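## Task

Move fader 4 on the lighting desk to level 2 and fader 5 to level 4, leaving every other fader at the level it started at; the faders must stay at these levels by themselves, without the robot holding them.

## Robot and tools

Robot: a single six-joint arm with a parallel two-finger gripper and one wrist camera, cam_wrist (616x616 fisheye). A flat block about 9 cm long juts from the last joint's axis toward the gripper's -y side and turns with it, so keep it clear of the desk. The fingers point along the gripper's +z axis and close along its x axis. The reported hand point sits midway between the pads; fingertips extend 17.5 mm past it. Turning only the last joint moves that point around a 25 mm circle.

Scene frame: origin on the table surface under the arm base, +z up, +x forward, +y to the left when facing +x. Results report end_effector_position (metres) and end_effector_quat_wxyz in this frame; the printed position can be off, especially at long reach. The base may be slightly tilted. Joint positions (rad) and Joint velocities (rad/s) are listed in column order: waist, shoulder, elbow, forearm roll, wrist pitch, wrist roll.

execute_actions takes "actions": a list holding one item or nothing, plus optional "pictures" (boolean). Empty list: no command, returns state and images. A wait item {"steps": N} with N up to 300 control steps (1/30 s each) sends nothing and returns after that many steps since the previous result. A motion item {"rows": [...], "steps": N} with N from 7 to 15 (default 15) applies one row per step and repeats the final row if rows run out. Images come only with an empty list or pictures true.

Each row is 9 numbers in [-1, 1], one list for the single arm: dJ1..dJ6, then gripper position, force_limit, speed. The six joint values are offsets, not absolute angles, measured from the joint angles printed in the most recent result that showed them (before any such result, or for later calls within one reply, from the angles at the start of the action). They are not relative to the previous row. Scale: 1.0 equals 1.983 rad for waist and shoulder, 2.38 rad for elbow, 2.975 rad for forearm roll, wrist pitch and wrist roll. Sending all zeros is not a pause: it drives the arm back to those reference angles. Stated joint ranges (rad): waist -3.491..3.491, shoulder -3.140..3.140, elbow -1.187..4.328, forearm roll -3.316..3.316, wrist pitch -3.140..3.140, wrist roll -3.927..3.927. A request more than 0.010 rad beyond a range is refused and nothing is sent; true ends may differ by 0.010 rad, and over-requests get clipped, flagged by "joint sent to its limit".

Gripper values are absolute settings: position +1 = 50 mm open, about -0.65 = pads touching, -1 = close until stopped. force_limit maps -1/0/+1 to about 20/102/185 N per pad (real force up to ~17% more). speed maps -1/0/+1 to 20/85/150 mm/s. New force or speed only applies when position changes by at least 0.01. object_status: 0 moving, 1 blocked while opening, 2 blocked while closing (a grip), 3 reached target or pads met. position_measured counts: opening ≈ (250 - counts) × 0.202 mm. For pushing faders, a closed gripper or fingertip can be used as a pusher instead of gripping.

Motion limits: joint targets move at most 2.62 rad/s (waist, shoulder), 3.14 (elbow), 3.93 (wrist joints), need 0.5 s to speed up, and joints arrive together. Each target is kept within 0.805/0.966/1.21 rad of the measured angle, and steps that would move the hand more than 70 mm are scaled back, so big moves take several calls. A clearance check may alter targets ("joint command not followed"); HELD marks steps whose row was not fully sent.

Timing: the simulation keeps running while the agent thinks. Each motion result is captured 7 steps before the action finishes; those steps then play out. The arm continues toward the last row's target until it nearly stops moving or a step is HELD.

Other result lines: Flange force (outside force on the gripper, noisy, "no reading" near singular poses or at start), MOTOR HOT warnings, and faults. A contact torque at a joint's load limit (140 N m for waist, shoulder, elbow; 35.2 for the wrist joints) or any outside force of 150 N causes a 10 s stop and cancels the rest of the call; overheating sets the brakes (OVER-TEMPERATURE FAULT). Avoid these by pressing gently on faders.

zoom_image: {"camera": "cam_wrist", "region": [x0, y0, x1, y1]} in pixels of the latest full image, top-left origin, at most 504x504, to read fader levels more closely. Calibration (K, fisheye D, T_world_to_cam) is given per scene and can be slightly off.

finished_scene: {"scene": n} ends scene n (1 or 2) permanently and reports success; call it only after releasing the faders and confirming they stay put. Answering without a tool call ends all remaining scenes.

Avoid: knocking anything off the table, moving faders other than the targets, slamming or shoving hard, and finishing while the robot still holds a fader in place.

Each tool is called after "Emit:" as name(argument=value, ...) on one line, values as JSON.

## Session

Emit:
execute_actions(actions=[])

Scene clock: 0.00 s of 6000.00 s.
end_effector_position=(+0.4551, -0.0224, +0.2285) position_measured=3 object_status=3 end_effector_quat_wxyz=(-0.399, +0.885, +0.184, +0.152)
Joint positions: [-0.967  0.067 -0.093 -1.239 -2.13  -0.069]
Joint velocities: [-0.     0.     0.002 -0.002  0.     0.   ]
Flange force (N, the push that the arm receives, along the gripper's own x y z axes): no reading
camera_calibration (this result's frames):
cam_wrist: T_world_to_cam=[[0.890236, 0.24031, 0.386951, -0.487027], [0.41047, -0.791518, -0.452784, -0.0946192], [0.19747, 0.561916, -0.803278, 0.258081], [0, 0, 0, 1]] pos_world=[0.421444, -0.102875, 0.352924]

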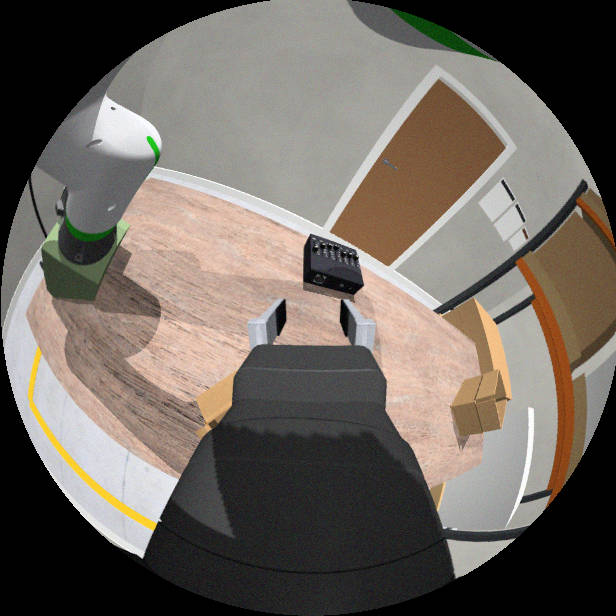

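Emit:
zoom_image(camera="cam_wrist", region=[290, 220, 380, 310])

Region (290, 220, 380, 310) of cam_wrist's 616x616 image, scaled by 5.600, with more detail than that image has.

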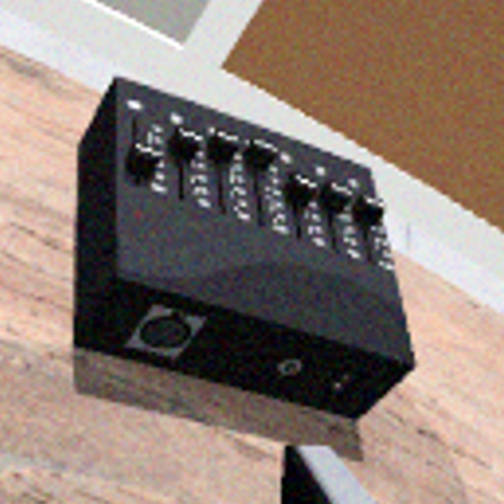

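Emit:
execute_actions(actions=[{"rows": [[0.553,-0.311,-0.045,0.299,0.178,-0.151,0.1,-0.8,0.3]], "steps": 15}])

Emit:
execute_actions(actions=[{"steps": 12}])

Scene clock: 2.87 s of 6000.00 s.
end_effector_position=(+0.4365, +0.0034, +0.2092) position_measured=131 object_status=0 end_effector_quat_wxyz=(-0.370, +0.905, +0.206, +0.047)
Joint positions: [-0.822 -0.043 -0.112 -1.08  -2.036 -0.15 ]
Joint velocities: [ 1.203 -0.908 -0.157  1.304  0.777 -0.657]
Flange force (N, the push that the arm receives, along the gripper's own x y z axes): [-8.6 14.3 -8.4]
Steps of this call (steps 1 to 78: nothing new was sent; steps 79 to 86: the first 8 steps of this action). Readings (joint positions | what the end effector reports):
79: [-0.967 0.067 -0.093 -1.239 -2.130 -0.069] | position_measured=12 object_status=0
80: [-0.964 0.064 -0.093 -1.235 -2.128 -0.071] | position_measured=30 object_status=0
82: [-0.940 0.046 -0.097 -1.208 -2.112 -0.085] | position_measured=64 object_status=0
86: the state above

Scene clock: 3.27 s of 6000.00 s.
end_effector_position=(+0.4156, +0.0564, +0.1981) position_measured=138 object_status=3 end_effector_quat_wxyz=(-0.157, +0.873, +0.435, -0.156)
Joint positions: [-0.079 -0.469 -0.186 -0.466 -1.67  -0.46 ]
Joint velocities: [ 1.453 -0.652 -0.112  0.932  0.556 -0.471]
Flange force (N, the push that the arm receives, along the gripper's own x y z axes): [13.8 -20.6 3.5]
Kept back: nothing.
Steps of this call (steps 1 to 7: the last 7 steps of your previous action; steps 8 to 12: the robot went on to your last target). Readings (joint positions | what the end effector reports):
1: [-0.778 -0.076 -0.118 -1.033 -2.007 -0.173] | position_measured=138 object_status=0
2: [-0.729 -0.113 -0.124 -0.980 -1.976 -0.200] | position_measured=138 object_status=0
4: [-0.612 -0.197 -0.139 -0.858 -1.903 -0.262] | position_measured=138 object_status=0
8: [-0.321 -0.357 -0.167 -0.628 -1.766 -0.378] | position_measured=138 object_status=3
12: the state above

Emit:
execute_actions(actions=[{"rows": [[0.6662,0.0017,-0.0702,0.3334,0.1748,-0.1754,0.1,-0.8,0.3]], "steps": 15}])

Emit:
execute_actions(actions=[{"steps": 32}], pictures=true)

Emit:
zoom_image(camera="cam_wrist", region=[260, 220, 380, 350])

Scene clock: 5.27 s of 6000.00 s.
end_effector_position=(+0.4467, +0.0686, +0.1839) position_measured=138 object_status=3 end_effector_quat_wxyz=(-0.083, +0.827, +0.532, -0.162)
Joint positions: [ 0.274 -0.535 -0.227 -0.193 -1.52  -0.601]
Joint velocities: [ 1.203  0.124 -0.224  1.278  0.659 -0.675]
Flange force (N, the push that the arm receives, along the gripper's own x y z axes): [-19.2 -5.7 -3.7]
Steps of this call (steps 1 to 30: the robot went on to your last target; steps 31 to 52: nothing new was sent; steps 53 to 60: the first 8 steps of this action). Readings (joint positions | what the end effector reports):
53: [0.130 -0.550 -0.200 -0.349 -1.600 -0.519] | position_measured=138 object_status=3
54: [0.134 -0.550 -0.201 -0.345 -1.598 -0.521] | position_measured=138 object_status=3
56: [0.157 -0.548 -0.205 -0.319 -1.585 -0.535] | position_measured=138 object_status=3
60: the state above

Scene clock: 6.33 s of 6000.00 s.
end_effector_position=(+0.5248, +0.3168, +0.1193) position_measured=138 object_status=3 end_effector_quat_wxyz=(+0.001, +0.609, +0.793, -0.000)
Joint positions: [ 1.242 -0.466 -0.353  0.526 -1.15  -0.981]
Joint velocities: [ 0.003  0.     0.     0.001  0.002 -0.001]
Flange force (N, the push that the arm receives, along the gripper's own x y z axes): [0.6 -5.7 -4.2]
Kept back: nothing.
Steps of this call (steps 1 to 7: the last 7 steps of your previous action; steps 8 to 32: the robot went on to your last target). Readings (joint positions | what the end effector reports):
1: [0.318 -0.531 -0.236 -0.147 -1.497 -0.625] | position_measured=138 object_status=3
2: [0.367 -0.526 -0.244 -0.102 -1.473 -0.650] | position_measured=138 object_status=3
4: [0.461 -0.519 -0.257 -0.022 -1.432 -0.692] | position_measured=138 object_status=3
8: [0.631 -0.507 -0.279 0.101 -1.368 -0.757] | position_measured=138 object_status=3
32: the state above
camera_calibration (this result's frames):
cam_wrist: T_world_to_cam=[[-0.2591, 0.964715, -0.0468225, -0.162861], [0.927701, 0.262063, 0.265884, -0.595109], [0.268773, 0.0254531, -0.962867, 0.117562], [0, 0, 0, 1]] pos_world=[0.478288, 0.310079, 0.263801]

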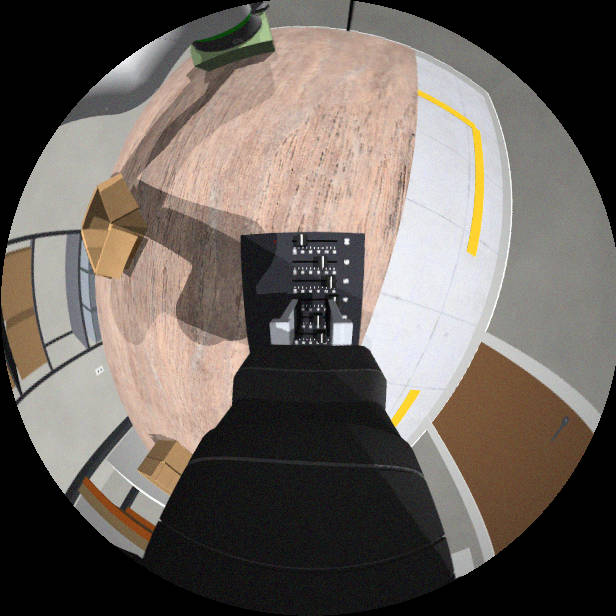

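Region (260, 220, 380, 350) of cam_wrist's 616x616 image, scaled by 3.877, with more detail than that image has; it fills the left 465 columns of this view, and the rest is white.

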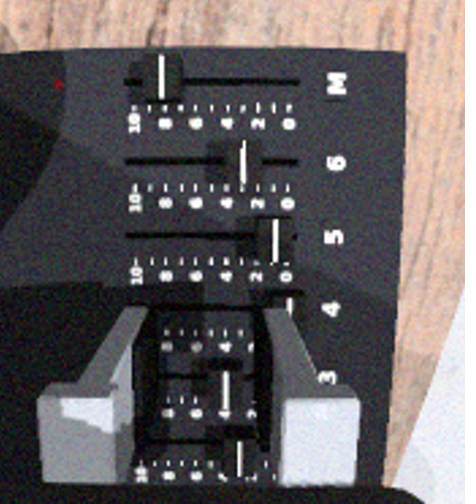

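Emit:
execute_actions(actions=[{"rows": [[0.0074,0.0282,-0.0026,0.0073,0.0155,-0.0166,0.1,-0.8,0.3]], "steps": 15}])

Emit:
execute_actions(actions=[{"steps": 8}], pictures=true)

Emit:
zoom_image(camera="cam_wrist", region=[260, 230, 360, 330])

Scene clock: 8.50 s of 6000.00 s.
end_effector_position=(+0.5184, +0.3392, +0.0974) position_measured=138 object_status=3 end_effector_quat_wxyz=(+0.000, +0.609, +0.793, -0.000)
Joint positions: [ 1.256 -0.411 -0.359  0.548 -1.104 -1.03 ]
Joint velocities: [ 0.002  0.007 -0.001  0.012  0.011 -0.017]
Flange force (N, the push that the arm receives, along the gripper's own x y z axes): [8.8 -0.1 7.1]
Steps of this call (steps 1 to 15: the robot went on to your last target; steps 16 to 57: nothing new was sent; steps 58 to 65: the first 8 steps of this action). Readings (joint positions | what the end effector reports):
58: [1.242 -0.466 -0.353 0.526 -1.150 -0.982] | position_measured=138 object_status=3
59: [1.243 -0.463 -0.354 0.528 -1.147 -0.985] | position_measured=138 object_status=3
61: [1.249 -0.439 -0.356 0.536 -1.128 -1.005] | position_measured=138 object_status=3
65: the state above

Scene clock: 8.77 s of 6000.00 s.
end_effector_position=(+0.5184, +0.3395, +0.0972) position_measured=138 object_status=3 end_effector_quat_wxyz=(+0.000, +0.609, +0.793, -0.000)
Joint positions: [ 1.256 -0.41  -0.359  0.548 -1.104 -1.031]
Joint velocities: [-0.     0.     0.     0.001 -0.     0.   ]
Flange force (N, the push that the arm receives, along the gripper's own x y z axes): [-1.1 -1.7 -1.5]
Kept back: nothing.
Steps of this call (steps 1 to 7: the last 7 steps of your previous action; step 8: the robot went on to your last target). Readings (joint positions | what the end effector reports):
1: [1.256 -0.411 -0.359 0.548 -1.104 -1.031] | position_measured=138 object_status=3
2: [1.256 -0.410 -0.359 0.548 -1.104 -1.031] | position_measured=138 object_status=3
4: [1.256 -0.410 -0.359 0.548 -1.104 -1.031] | position_measured=138 object_status=3
8: the state above
camera_calibration (this result's frames):
cam_wrist: T_world_to_cam=[[-0.258593, 0.964873, -0.0463593, -0.187814], [0.927959, 0.26146, 0.265578, -0.589105], [0.26837, 0.025657, -0.962974, 0.0975807], [0, 0, 0, 1]] pos_world=[0.47191, 0.33274, 0.241714]

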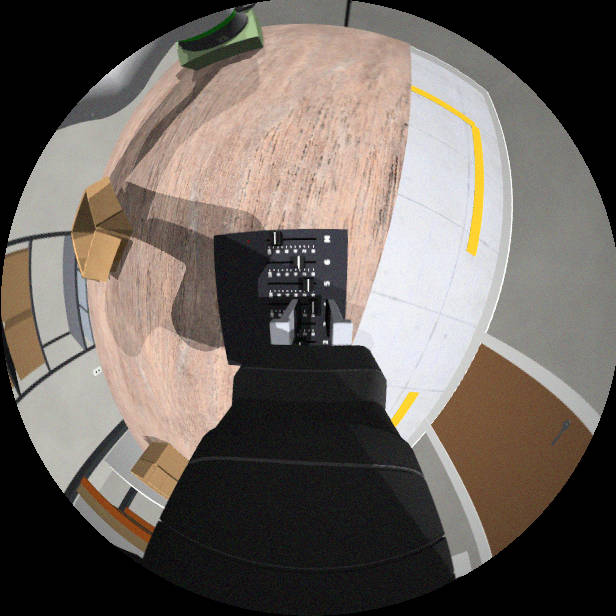

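Region (260, 230, 360, 330) of cam_wrist's 616x616 image, scaled by 5.040, with more detail than that image has.

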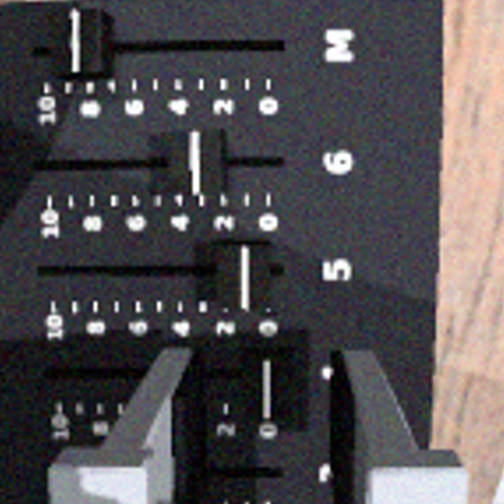

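Emit:
execute_actions(actions=[{"rows": [[-0.0146,0.0125,-0.0061,-0.0009,0.0163,0.0017,0.1,-0.8,0.3],[-0.0146,0.0125,-0.0061,-0.0009,0.0163,0.0017,0.1,-0.8,0.3],[-0.0146,0.0125,-0.0061,-0.0009,0.0163,0.0017,0.1,-0.8,0.3],[-0.0146,0.0125,-0.0061,-0.0009,0.0163,0.0017,0.1,-0.8,0.3],[-0.0146,0.0125,-0.0061,-0.0009,0.0163,0.0017,0.1,-0.8,0.3],[-0.0146,0.0125,-0.0061,-0.0009,0.0163,0.0017,0.1,-0.8,0.3],[-0.0146,0.0125,-0.0061,-0.0009,0.0163,0.0017,0.1,-0.8,0.3],[-0.0146,0.0125,-0.0061,-0.0009,0.0163,0.0017,-1,-0.8,-0.3],[-0.0146,0.0125,-0.0061,-0.0009,0.0163,0.0017,-1,-0.8,-0.3],[-0.0146,0.0125,-0.0061,-0.0009,0.0163,0.0017,-1,-0.8,-0.3],[-0.0146,0.0125,-0.0061,-0.0009,0.0163,0.0017,-1,-0.8,-0.3],[-0.0146,0.0125,-0.0061,-0.0009,0.0163,0.0017,-1,-0.8,-0.3],[-0.0178,0.0106,-0.007,-0.0021,0.017,0.0041,-1,-0.8,-0.3],[-0.021,0.0088,-0.0079,-0.0034,0.0176,0.0065,-1,-0.8,-0.3],[-0.0242,0.0069,-0.0088,-0.0046,0.0183,0.0089,-1,-0.8,-0.3]], "steps": 15}])

Emit:
execute_actions(actions=[{"steps": 17}], pictures=true)

Emit:
zoom_image(camera="cam_wrist", region=[265, 245, 355, 325])

Scene clock: 9.70 s of 6000.00 s.
end_effector_position=(+0.5185, +0.3399, +0.0794) position_measured=144 object_status=0 end_effector_quat_wxyz=(+0.001, +0.609, +0.793, -0.000)
Joint positions: [ 1.228 -0.386 -0.374  0.545 -1.056 -1.026]
Joint velocities: [-0.006  0.004 -0.005 -0.003  0.009  0.003]
Flange force (N, the push that the arm receives, along the gripper's own x y z axes): [-4.6 -7.4 -1.3]
Steps of this call (steps 1 to 15: the robot went on to your last target; steps 16 to 20: nothing new was sent; steps 21 to 28: the first 8 steps of this action). Readings (joint positions | what the end effector reports):
21: [1.256 -0.410 -0.360 0.548 -1.103 -1.031] | position_measured=138 object_status=3
22: [1.254 -0.407 -0.361 0.548 -1.098 -1.031] | position_measured=138 object_status=3
24: [1.237 -0.393 -0.369 0.546 -1.071 -1.028] | position_measured=138 object_status=3
28: the state above

Scene clock: 10.27 s of 6000.00 s.
end_effector_position=(+0.5207, +0.3313, +0.0792) position_measured=204 object_status=2 end_effector_quat_wxyz=(+0.001, +0.609, +0.793, -0.000)
Joint positions: [ 1.209 -0.396 -0.38   0.534 -1.049 -1.004]
Joint velocities: [-0.    -0.     0.     0.003  0.    -0.   ]
Flange force (N, the push that the arm receives, along the gripper's own x y z axes): [0.4 -0.6 -1.7]
Kept back: nothing.
Steps of this call (steps 1 to 7: the last 7 steps of your previous action; steps 8 to 17: the robot went on to your last target). Readings (joint positions | what the end effector reports):
1: [1.228 -0.386 -0.374 0.545 -1.055 -1.026] | position_measured=154 object_status=0
2: [1.228 -0.385 -0.374 0.545 -1.055 -1.026] | position_measured=165 object_status=0
4: [1.228 -0.385 -0.374 0.545 -1.055 -1.026] | position_measured=187 object_status=0
8: [1.217 -0.391 -0.378 0.539 -1.052 -1.013] | position_measured=204 object_status=0
17: the state above
camera_calibration (this result's frames):
cam_wrist: T_world_to_cam=[[-0.258821, 0.964804, -0.0465243, -0.179991], [0.927783, 0.261713, 0.265943, -0.584354], [0.268759, 0.0256671, -0.962865, 0.0796332], [0, 0, 0, 1]] pos_world=[0.474166, 0.324546, 0.223707]

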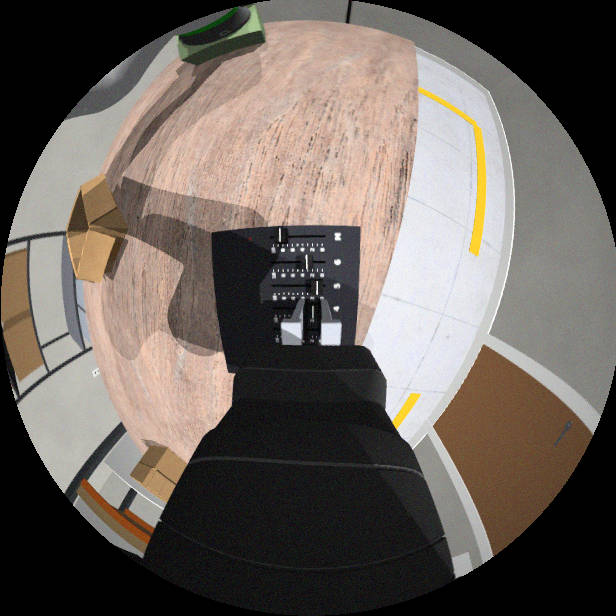

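Region (265, 245, 355, 325) of cam_wrist's 616x616 image, scaled by 5.600, with more detail than that image has.

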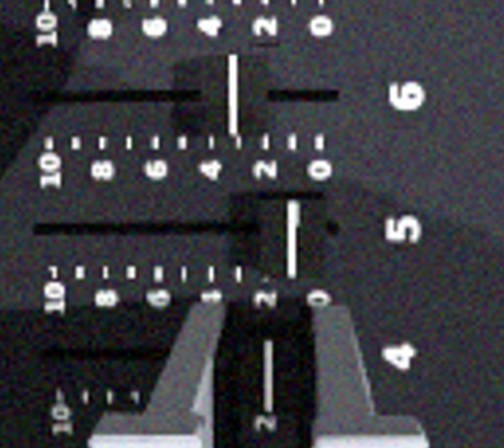

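Emit:
execute_actions(actions=[{"rows": [[-0.0009,-0.0005,-0.0002,-0.0003,0.0002,0.0006,-1,-0.8,-0.3],[-0.0009,-0.0005,-0.0002,-0.0003,0.0002,0.0006,-1,-0.8,-0.3],[-0.0009,-0.0005,-0.0002,-0.0003,0.0002,0.0006,-1,-0.8,-0.3],[-0.0009,-0.0005,-0.0002,-0.0003,0.0002,0.0006,-1,-0.8,-0.3],[-0.0009,-0.0005,-0.0002,-0.0003,0.0002,0.0006,-1,-0.8,-0.3],[-0.0009,-0.0005,-0.0002,-0.0003,0.0002,0.0006,0.1,-0.8,0.3]], "steps": 11}])

Emit:
execute_actions(actions=[{"rows": [[0.0146,-0.0125,0.0061,0.0009,-0.0163,-0.0017,0.1,-0.8,0.3],[0.0146,-0.0125,0.0061,0.0009,-0.0163,-0.0017,0.1,-0.8,0.3],[0.0146,-0.0125,0.0061,0.0009,-0.0163,-0.0017,0.1,-0.8,0.3],[0.0146,-0.0125,0.0061,0.0009,-0.0163,-0.0017,0.1,-0.8,0.3],[0.0146,-0.0125,0.0061,0.0009,-0.0163,-0.0017,0.1,-0.8,0.3],[0.0146,-0.0125,0.0061,0.0009,-0.0163,-0.0017,0.1,-0.8,0.3],[0.04,-0.0311,-0.0214,0.0122,-0.0169,-0.0241,0.1,-0.8,0.3]], "steps": 15}])

Emit:
execute_actions(actions=[{"steps": 12}], pictures=true)

Emit:
zoom_image(camera="cam_wrist", region=[260, 245, 360, 345])

Scene clock: 11.17 s of 6000.00 s.
end_effector_position=(+0.5209, +0.3306, +0.0792) position_measured=204 object_status=2 end_effector_quat_wxyz=(+0.001, +0.609, +0.793, -0.000)
Joint positions: [ 1.207 -0.397 -0.381  0.533 -1.049 -1.003]
Joint velocities: [-0.005 -0.003 -0.    -0.001  0.002  0.004]
Flange force (N, the push that the arm receives, along the gripper's own x y z axes): [-0.1 -4.6 -1.7]
Steps of this call (steps 1 to 15: the robot went on to your last target; steps 16 to 23: nothing new was sent; steps 24 to 27: the first 4 steps of this action). Readings (joint positions | what the end effector reports):
24: [1.208 -0.396 -0.380 0.534 -1.049 -1.004] | position_measured=204 object_status=2
25: [1.208 -0.397 -0.381 0.534 -1.049 -1.004] | position_measured=204 object_status=2
27: the state above

Scene clock: 11.67 s of 6000.00 s.
end_effector_position=(+0.5195, +0.3305, +0.0971) position_measured=138 object_status=3 end_effector_quat_wxyz=(+0.000, +0.609, +0.793, +0.000)
Joint positions: [ 1.239 -0.425 -0.37   0.538 -1.097 -1.012]
Joint velocities: [ 0.178 -0.134 -0.204  0.117 -0.016 -0.224]
Flange force (N, the push that the arm receives, along the gripper's own x y z axes): [-0.8 26.5 1.8]
Steps of this call (steps 1 to 7: the last 7 steps of your previous action; steps 8 to 15: the first 8 steps of this action, its rows measured from where the robot was after step 7). Readings (joint positions | what the end effector reports):
7: [1.207 -0.397 -0.381 0.533 -1.049 -1.003] | position_measured=138 object_status=0
8: [1.207 -0.398 -0.381 0.533 -1.049 -1.003] | position_measured=138 object_status=0
9: [1.209 -0.400 -0.379 0.533 -1.053 -1.003] | position_measured=138 object_status=0
11: [1.226 -0.414 -0.371 0.535 -1.081 -1.006] | position_measured=138 object_status=0
15: the state above

Scene clock: 12.07 s of 6000.00 s.
end_effector_position=(+0.4994, +0.3282, +0.0958) position_measured=138 object_status=3 end_effector_quat_wxyz=(+0.001, +0.610, +0.793, +0.000)
Joint positions: [ 1.286 -0.459 -0.432  0.569 -1.099 -1.074]
Joint velocities: [ 0.    -0.    -0.001 -0.     0.     0.001]
Flange force (N, the push that the arm receives, along the gripper's own x y z axes): [-1.0 -3.3 -2.7]
Kept back: nothing.
Steps of this call (steps 1 to 7: the last 7 steps of your previous action; steps 8 to 12: the robot went on to your last target). Readings (joint positions | what the end effector reports):
1: [1.248 -0.431 -0.381 0.544 -1.097 -1.023] | position_measured=138 object_status=3
2: [1.261 -0.440 -0.398 0.552 -1.098 -1.040] | position_measured=138 object_status=3
4: [1.280 -0.455 -0.424 0.566 -1.099 -1.067] | position_measured=138 object_status=3
8: [1.286 -0.459 -0.431 0.569 -1.099 -1.074] | position_measured=138 object_status=3
12: the state above
camera_calibration (this result's frames):
cam_wrist: T_world_to_cam=[[-0.257801, 0.965075, -0.0465785, -0.1823], [0.927752, 0.260718, 0.267025, -0.568022], [0.269843, 0.025626, -0.962563, 0.100891], [0, 0, 0, 1]] pos_world=[0.452761, 0.321441, 0.240299]

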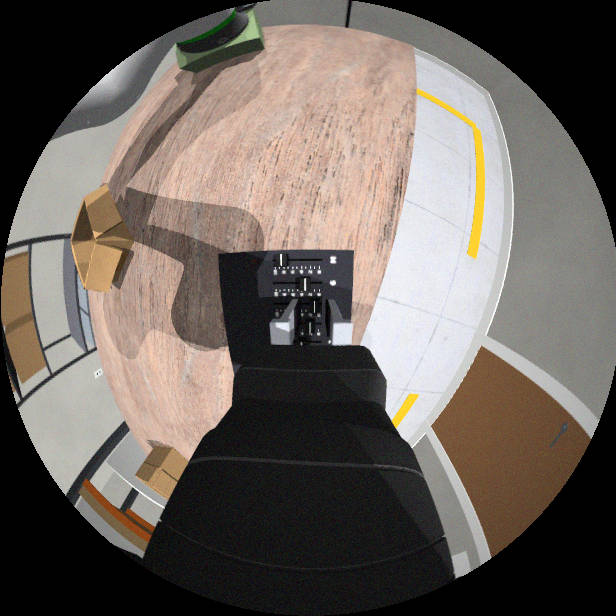

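Region (260, 245, 360, 345) of cam_wrist's 616x616 image, scaled by 5.040, with more detail than that image has.

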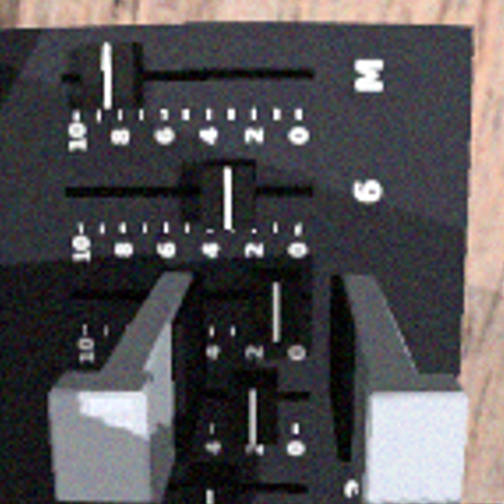

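Emit:
execute_actions(actions=[{"rows": [[-0.0133,0.0114,-0.0055,-0.0009,0.0149,0.0016,0.1,-0.8,0.3],[-0.0133,0.0114,-0.0055,-0.0009,0.0149,0.0016,0.1,-0.8,0.3],[-0.0133,0.0114,-0.0055,-0.0009,0.0149,0.0016,0.1,-0.8,0.3],[-0.0133,0.0114,-0.0055,-0.0009,0.0149,0.0016,0.1,-0.8,0.3],[-0.0133,0.0114,-0.0055,-0.0009,0.0149,0.0016,0.1,-0.8,0.3],[-0.0133,0.0114,-0.0055,-0.0009,0.0149,0.0016,0.1,-0.8,0.3],[-0.0133,0.0114,-0.0055,-0.0009,0.0149,0.0016,-1,-0.8,-0.3],[-0.0133,0.0114,-0.0055,-0.0009,0.0149,0.0016,-1,-0.8,-0.3],[-0.0133,0.0114,-0.0055,-0.0009,0.0149,0.0016,-1,-0.8,-0.3],[-0.0133,0.0114,-0.0055,-0.0009,0.0149,0.0016,-1,-0.8,-0.3],[-0.0133,0.0114,-0.0055,-0.0009,0.0149,0.0016,-1,-0.8,-0.3],[-0.0166,0.0095,-0.0064,-0.0021,0.0156,0.0041,-1,-0.8,-0.3],[-0.0199,0.0076,-0.0074,-0.0034,0.0163,0.0066,-1,-0.8,-0.3],[-0.0231,0.0056,-0.0083,-0.0046,0.0169,0.009,-1,-0.8,-0.3],[-0.0264,0.0037,-0.0092,-0.0059,0.0176,0.0115,-1,-0.8,-0.3]], "steps": 15}])

Emit:
execute_actions(actions=[{"steps": 17}], pictures=true)

Emit:
zoom_image(camera="cam_wrist", region=[270, 245, 360, 325])

Scene clock: 13.37 s of 6000.00 s.
end_effector_position=(+0.4989, +0.3289, +0.0804) position_measured=154 object_status=0 end_effector_quat_wxyz=(+0.001, +0.609, +0.793, +0.000)
Joint positions: [ 1.26  -0.437 -0.445  0.567 -1.055 -1.07 ]
Joint velocities: [-0.006  0.004 -0.004 -0.002  0.01   0.001]
Flange force (N, the push that the arm receives, along the gripper's own x y z axes): [-2.8 0.8 1.2]
Steps of this call (steps 1 to 30: the robot went on to your last target; step 31: nothing new was sent; steps 32 to 39: the first 8 steps of this action). Readings (joint positions | what the end effector reports):
32: [1.286 -0.459 -0.432 0.569 -1.099 -1.074] | position_measured=138 object_status=3
33: [1.283 -0.457 -0.433 0.569 -1.094 -1.074] | position_measured=138 object_status=3
35: [1.268 -0.443 -0.441 0.568 -1.069 -1.071] | position_measured=138 object_status=3
39: the state above

Scene clock: 13.93 s of 6000.00 s.
end_effector_position=(+0.5016, +0.3174, +0.0799) position_measured=205 object_status=2 end_effector_quat_wxyz=(+0.000, +0.609, +0.793, -0.000)
Joint positions: [ 1.234 -0.452 -0.454  0.552 -1.047 -1.04 ]
Joint velocities: [-0.    -0.    -0.001  0.002  0.     0.002]
Flange force (N, the push that the arm receives, along the gripper's own x y z axes): [0.4 3.1 -7.0]
Kept back: nothing.
Steps of this call (steps 1 to 7: the last 7 steps of your previous action; steps 8 to 17: the robot went on to your last target). Readings (joint positions | what the end effector reports):
1: [1.260 -0.437 -0.445 0.567 -1.055 -1.070] | position_measured=165 object_status=0
2: [1.260 -0.437 -0.445 0.567 -1.055 -1.070] | position_measured=176 object_status=0
4: [1.259 -0.437 -0.445 0.567 -1.055 -1.069] | position_measured=198 object_status=0
8: [1.243 -0.446 -0.450 0.557 -1.049 -1.051] | position_measured=205 object_status=0
17: the state above
camera_calibration (this result's frames):
cam_wrist: T_world_to_cam=[[-0.258684, 0.964855, -0.046231, -0.171605], [0.927816, 0.261501, 0.266035, -0.56312], [0.268775, 0.0259251, -0.962854, 0.0857581], [0, 0, 0, 1]] pos_world=[0.45503, 0.310607, 0.224449]

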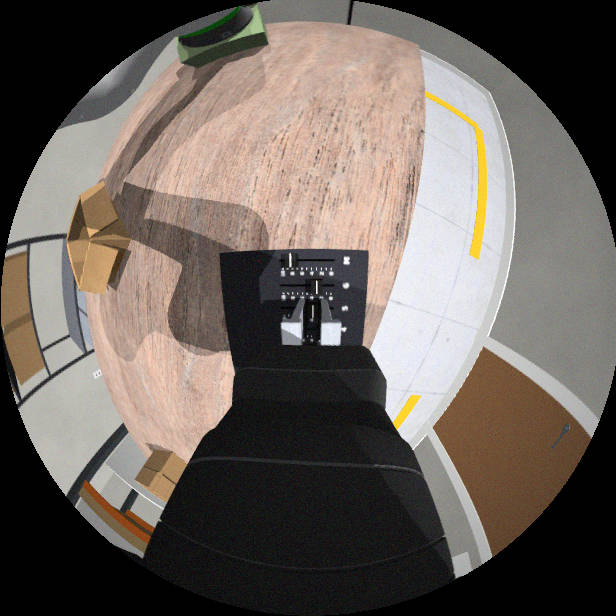

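Region (270, 245, 360, 325) of cam_wrist's 616x616 image, scaled by 5.600, with more detail than that image has.

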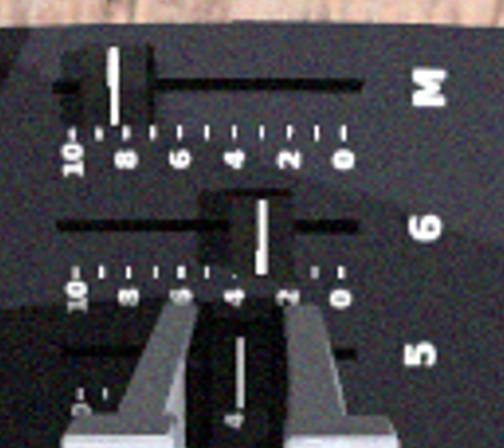

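Emit:
execute_actions(actions=[{"rows": [[-0.0014,-0.0008,-0.0004,-0.0005,0.0003,0.001,-1,-0.8,-0.3],[-0.0014,-0.0008,-0.0004,-0.0005,0.0003,0.001,-1,-0.8,-0.3],[-0.0014,-0.0008,-0.0004,-0.0005,0.0003,0.001,-1,-0.8,-0.3],[-0.0014,-0.0008,-0.0004,-0.0005,0.0003,0.001,-1,-0.8,-0.3],[-0.0014,-0.0008,-0.0004,-0.0005,0.0003,0.001,-1,-0.8,-0.3],[-0.0014,-0.0008,-0.0004,-0.0005,0.0003,0.001,-1,-0.8,-0.3],[-0.0014,-0.0008,-0.0004,-0.0005,0.0003,0.001,0.1,-0.8,0.3]], "steps": 12}])

Emit:
execute_actions(actions=[{"rows": [[0.0324,-0.0277,0.0134,0.002,-0.0361,-0.0038,0.1,-0.8,0.3]], "steps": 15}])

Emit:
execute_actions(actions=[{"steps": 10}], pictures=true)

Emit:
zoom_image(camera="cam_wrist", region=[265, 245, 365, 350])

Scene clock: 14.43 s of 6000.00 s.
end_effector_position=(+0.5018, +0.3162, +0.0799) position_measured=205 object_status=2 end_effector_quat_wxyz=(+0.000, +0.609, +0.793, -0.000)
Joint positions: [ 1.231 -0.453 -0.454  0.551 -1.046 -1.037]
Joint velocities: [-0.004 -0.002 -0.    -0.001  0.002  0.007]
Flange force (N, the push that the arm receives, along the gripper's own x y z axes): [-0.4 3.0 -10.2]
Steps of this call (steps 1 to 10: the robot went on to your last target; steps 11 to 15: the first 5 steps of this action). Readings (joint positions | what the end effector reports):
11: [1.234 -0.452 -0.454 0.552 -1.047 -1.040] | position_measured=205 object_status=2
12: [1.233 -0.452 -0.454 0.551 -1.046 -1.039] | position_measured=205 object_status=2
14: [1.231 -0.453 -0.454 0.551 -1.046 -1.038] | position_measured=205 object_status=2
15: the state above

Scene clock: 14.93 s of 6000.00 s.
end_effector_position=(+0.5022, +0.3136, +0.1166) position_measured=138 object_status=3 end_effector_quat_wxyz=(-0.000, +0.610, +0.792, -0.000)
Joint positions: [ 1.294 -0.507 -0.423  0.556 -1.151 -1.048]
Joint velocities: [ 0.048 -0.037  0.019  0.002 -0.079 -0.008]
Flange force (N, the push that the arm receives, along the gripper's own x y z axes): [-5.2 -9.4 -20.0]
Steps of this call (steps 1 to 7: the last 7 steps of your previous action; steps 8 to 15: the first 8 steps of this action, its rows measured from where the robot was after step 7). Readings (joint positions | what the end effector reports):
7: [1.231 -0.453 -0.455 0.550 -1.046 -1.037] | position_measured=138 object_status=0
8: [1.231 -0.453 -0.455 0.550 -1.046 -1.037] | position_measured=138 object_status=0
9: [1.234 -0.456 -0.453 0.551 -1.050 -1.038] | position_measured=138 object_status=0
11: [1.255 -0.474 -0.441 0.554 -1.086 -1.043] | position_measured=138 object_status=0
15: the state above

Scene clock: 15.27 s of 6000.00 s.
end_effector_position=(+0.5021, +0.3135, +0.1172) position_measured=138 object_status=3 end_effector_quat_wxyz=(-0.000, +0.610, +0.792, -0.000)
Joint positions: [ 1.295 -0.508 -0.423  0.556 -1.153 -1.048]
Joint velocities: [ 0.    -0.     0.001 -0.     0.    -0.001]
Flange force (N, the push that the arm receives, along the gripper's own x y z axes): [-1.7 -3.6 -2.2]
Kept back: nothing.
Steps of this call (steps 1 to 7: the last 7 steps of your previous action; steps 8 to 10: the robot went on to your last target). Readings (joint positions | what the end effector reports):
1: [1.295 -0.508 -0.423 0.556 -1.152 -1.048] | position_measured=138 object_status=3
2: [1.295 -0.508 -0.423 0.556 -1.153 -1.048] | position_measured=138 object_status=3
4: [1.295 -0.508 -0.423 0.556 -1.153 -1.048] | position_measured=138 object_status=3
8: [1.295 -0.508 -0.423 0.556 -1.153 -1.048] | position_measured=138 object_status=3
10: the state above
camera_calibration (this result's frames):
cam_wrist: T_world_to_cam=[[-0.25691, 0.965361, -0.0455508, -0.167153], [0.928671, 0.259644, 0.26487, -0.57221], [0.267522, 0.025746, -0.963208, 0.122312], [0, 0, 0, 1]] pos_world=[0.45573, 0.306784, 0.261759]

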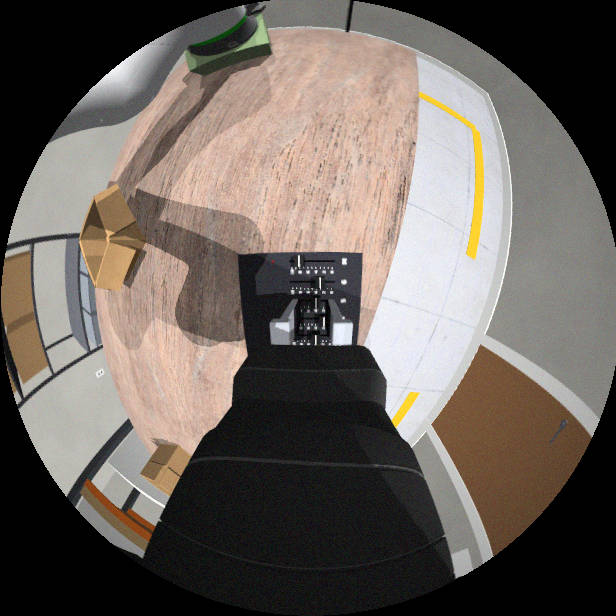

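Region (265, 245, 365, 350) of cam_wrist's 616x616 image, scaled by 4.800, with more detail than that image has; it fills the left 480 columns of this view, and the rest is white.

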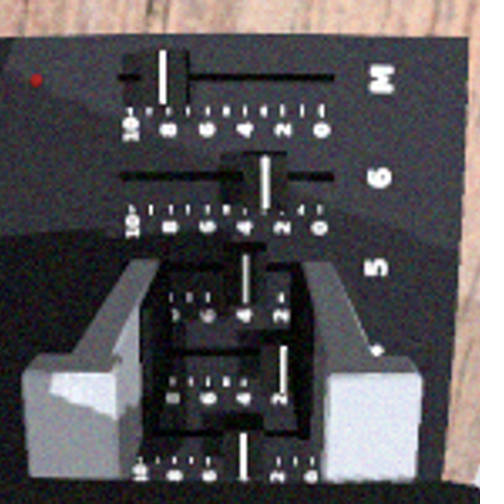

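Emit:
finished_scene(scene=2)

The scene is finished: the task was done.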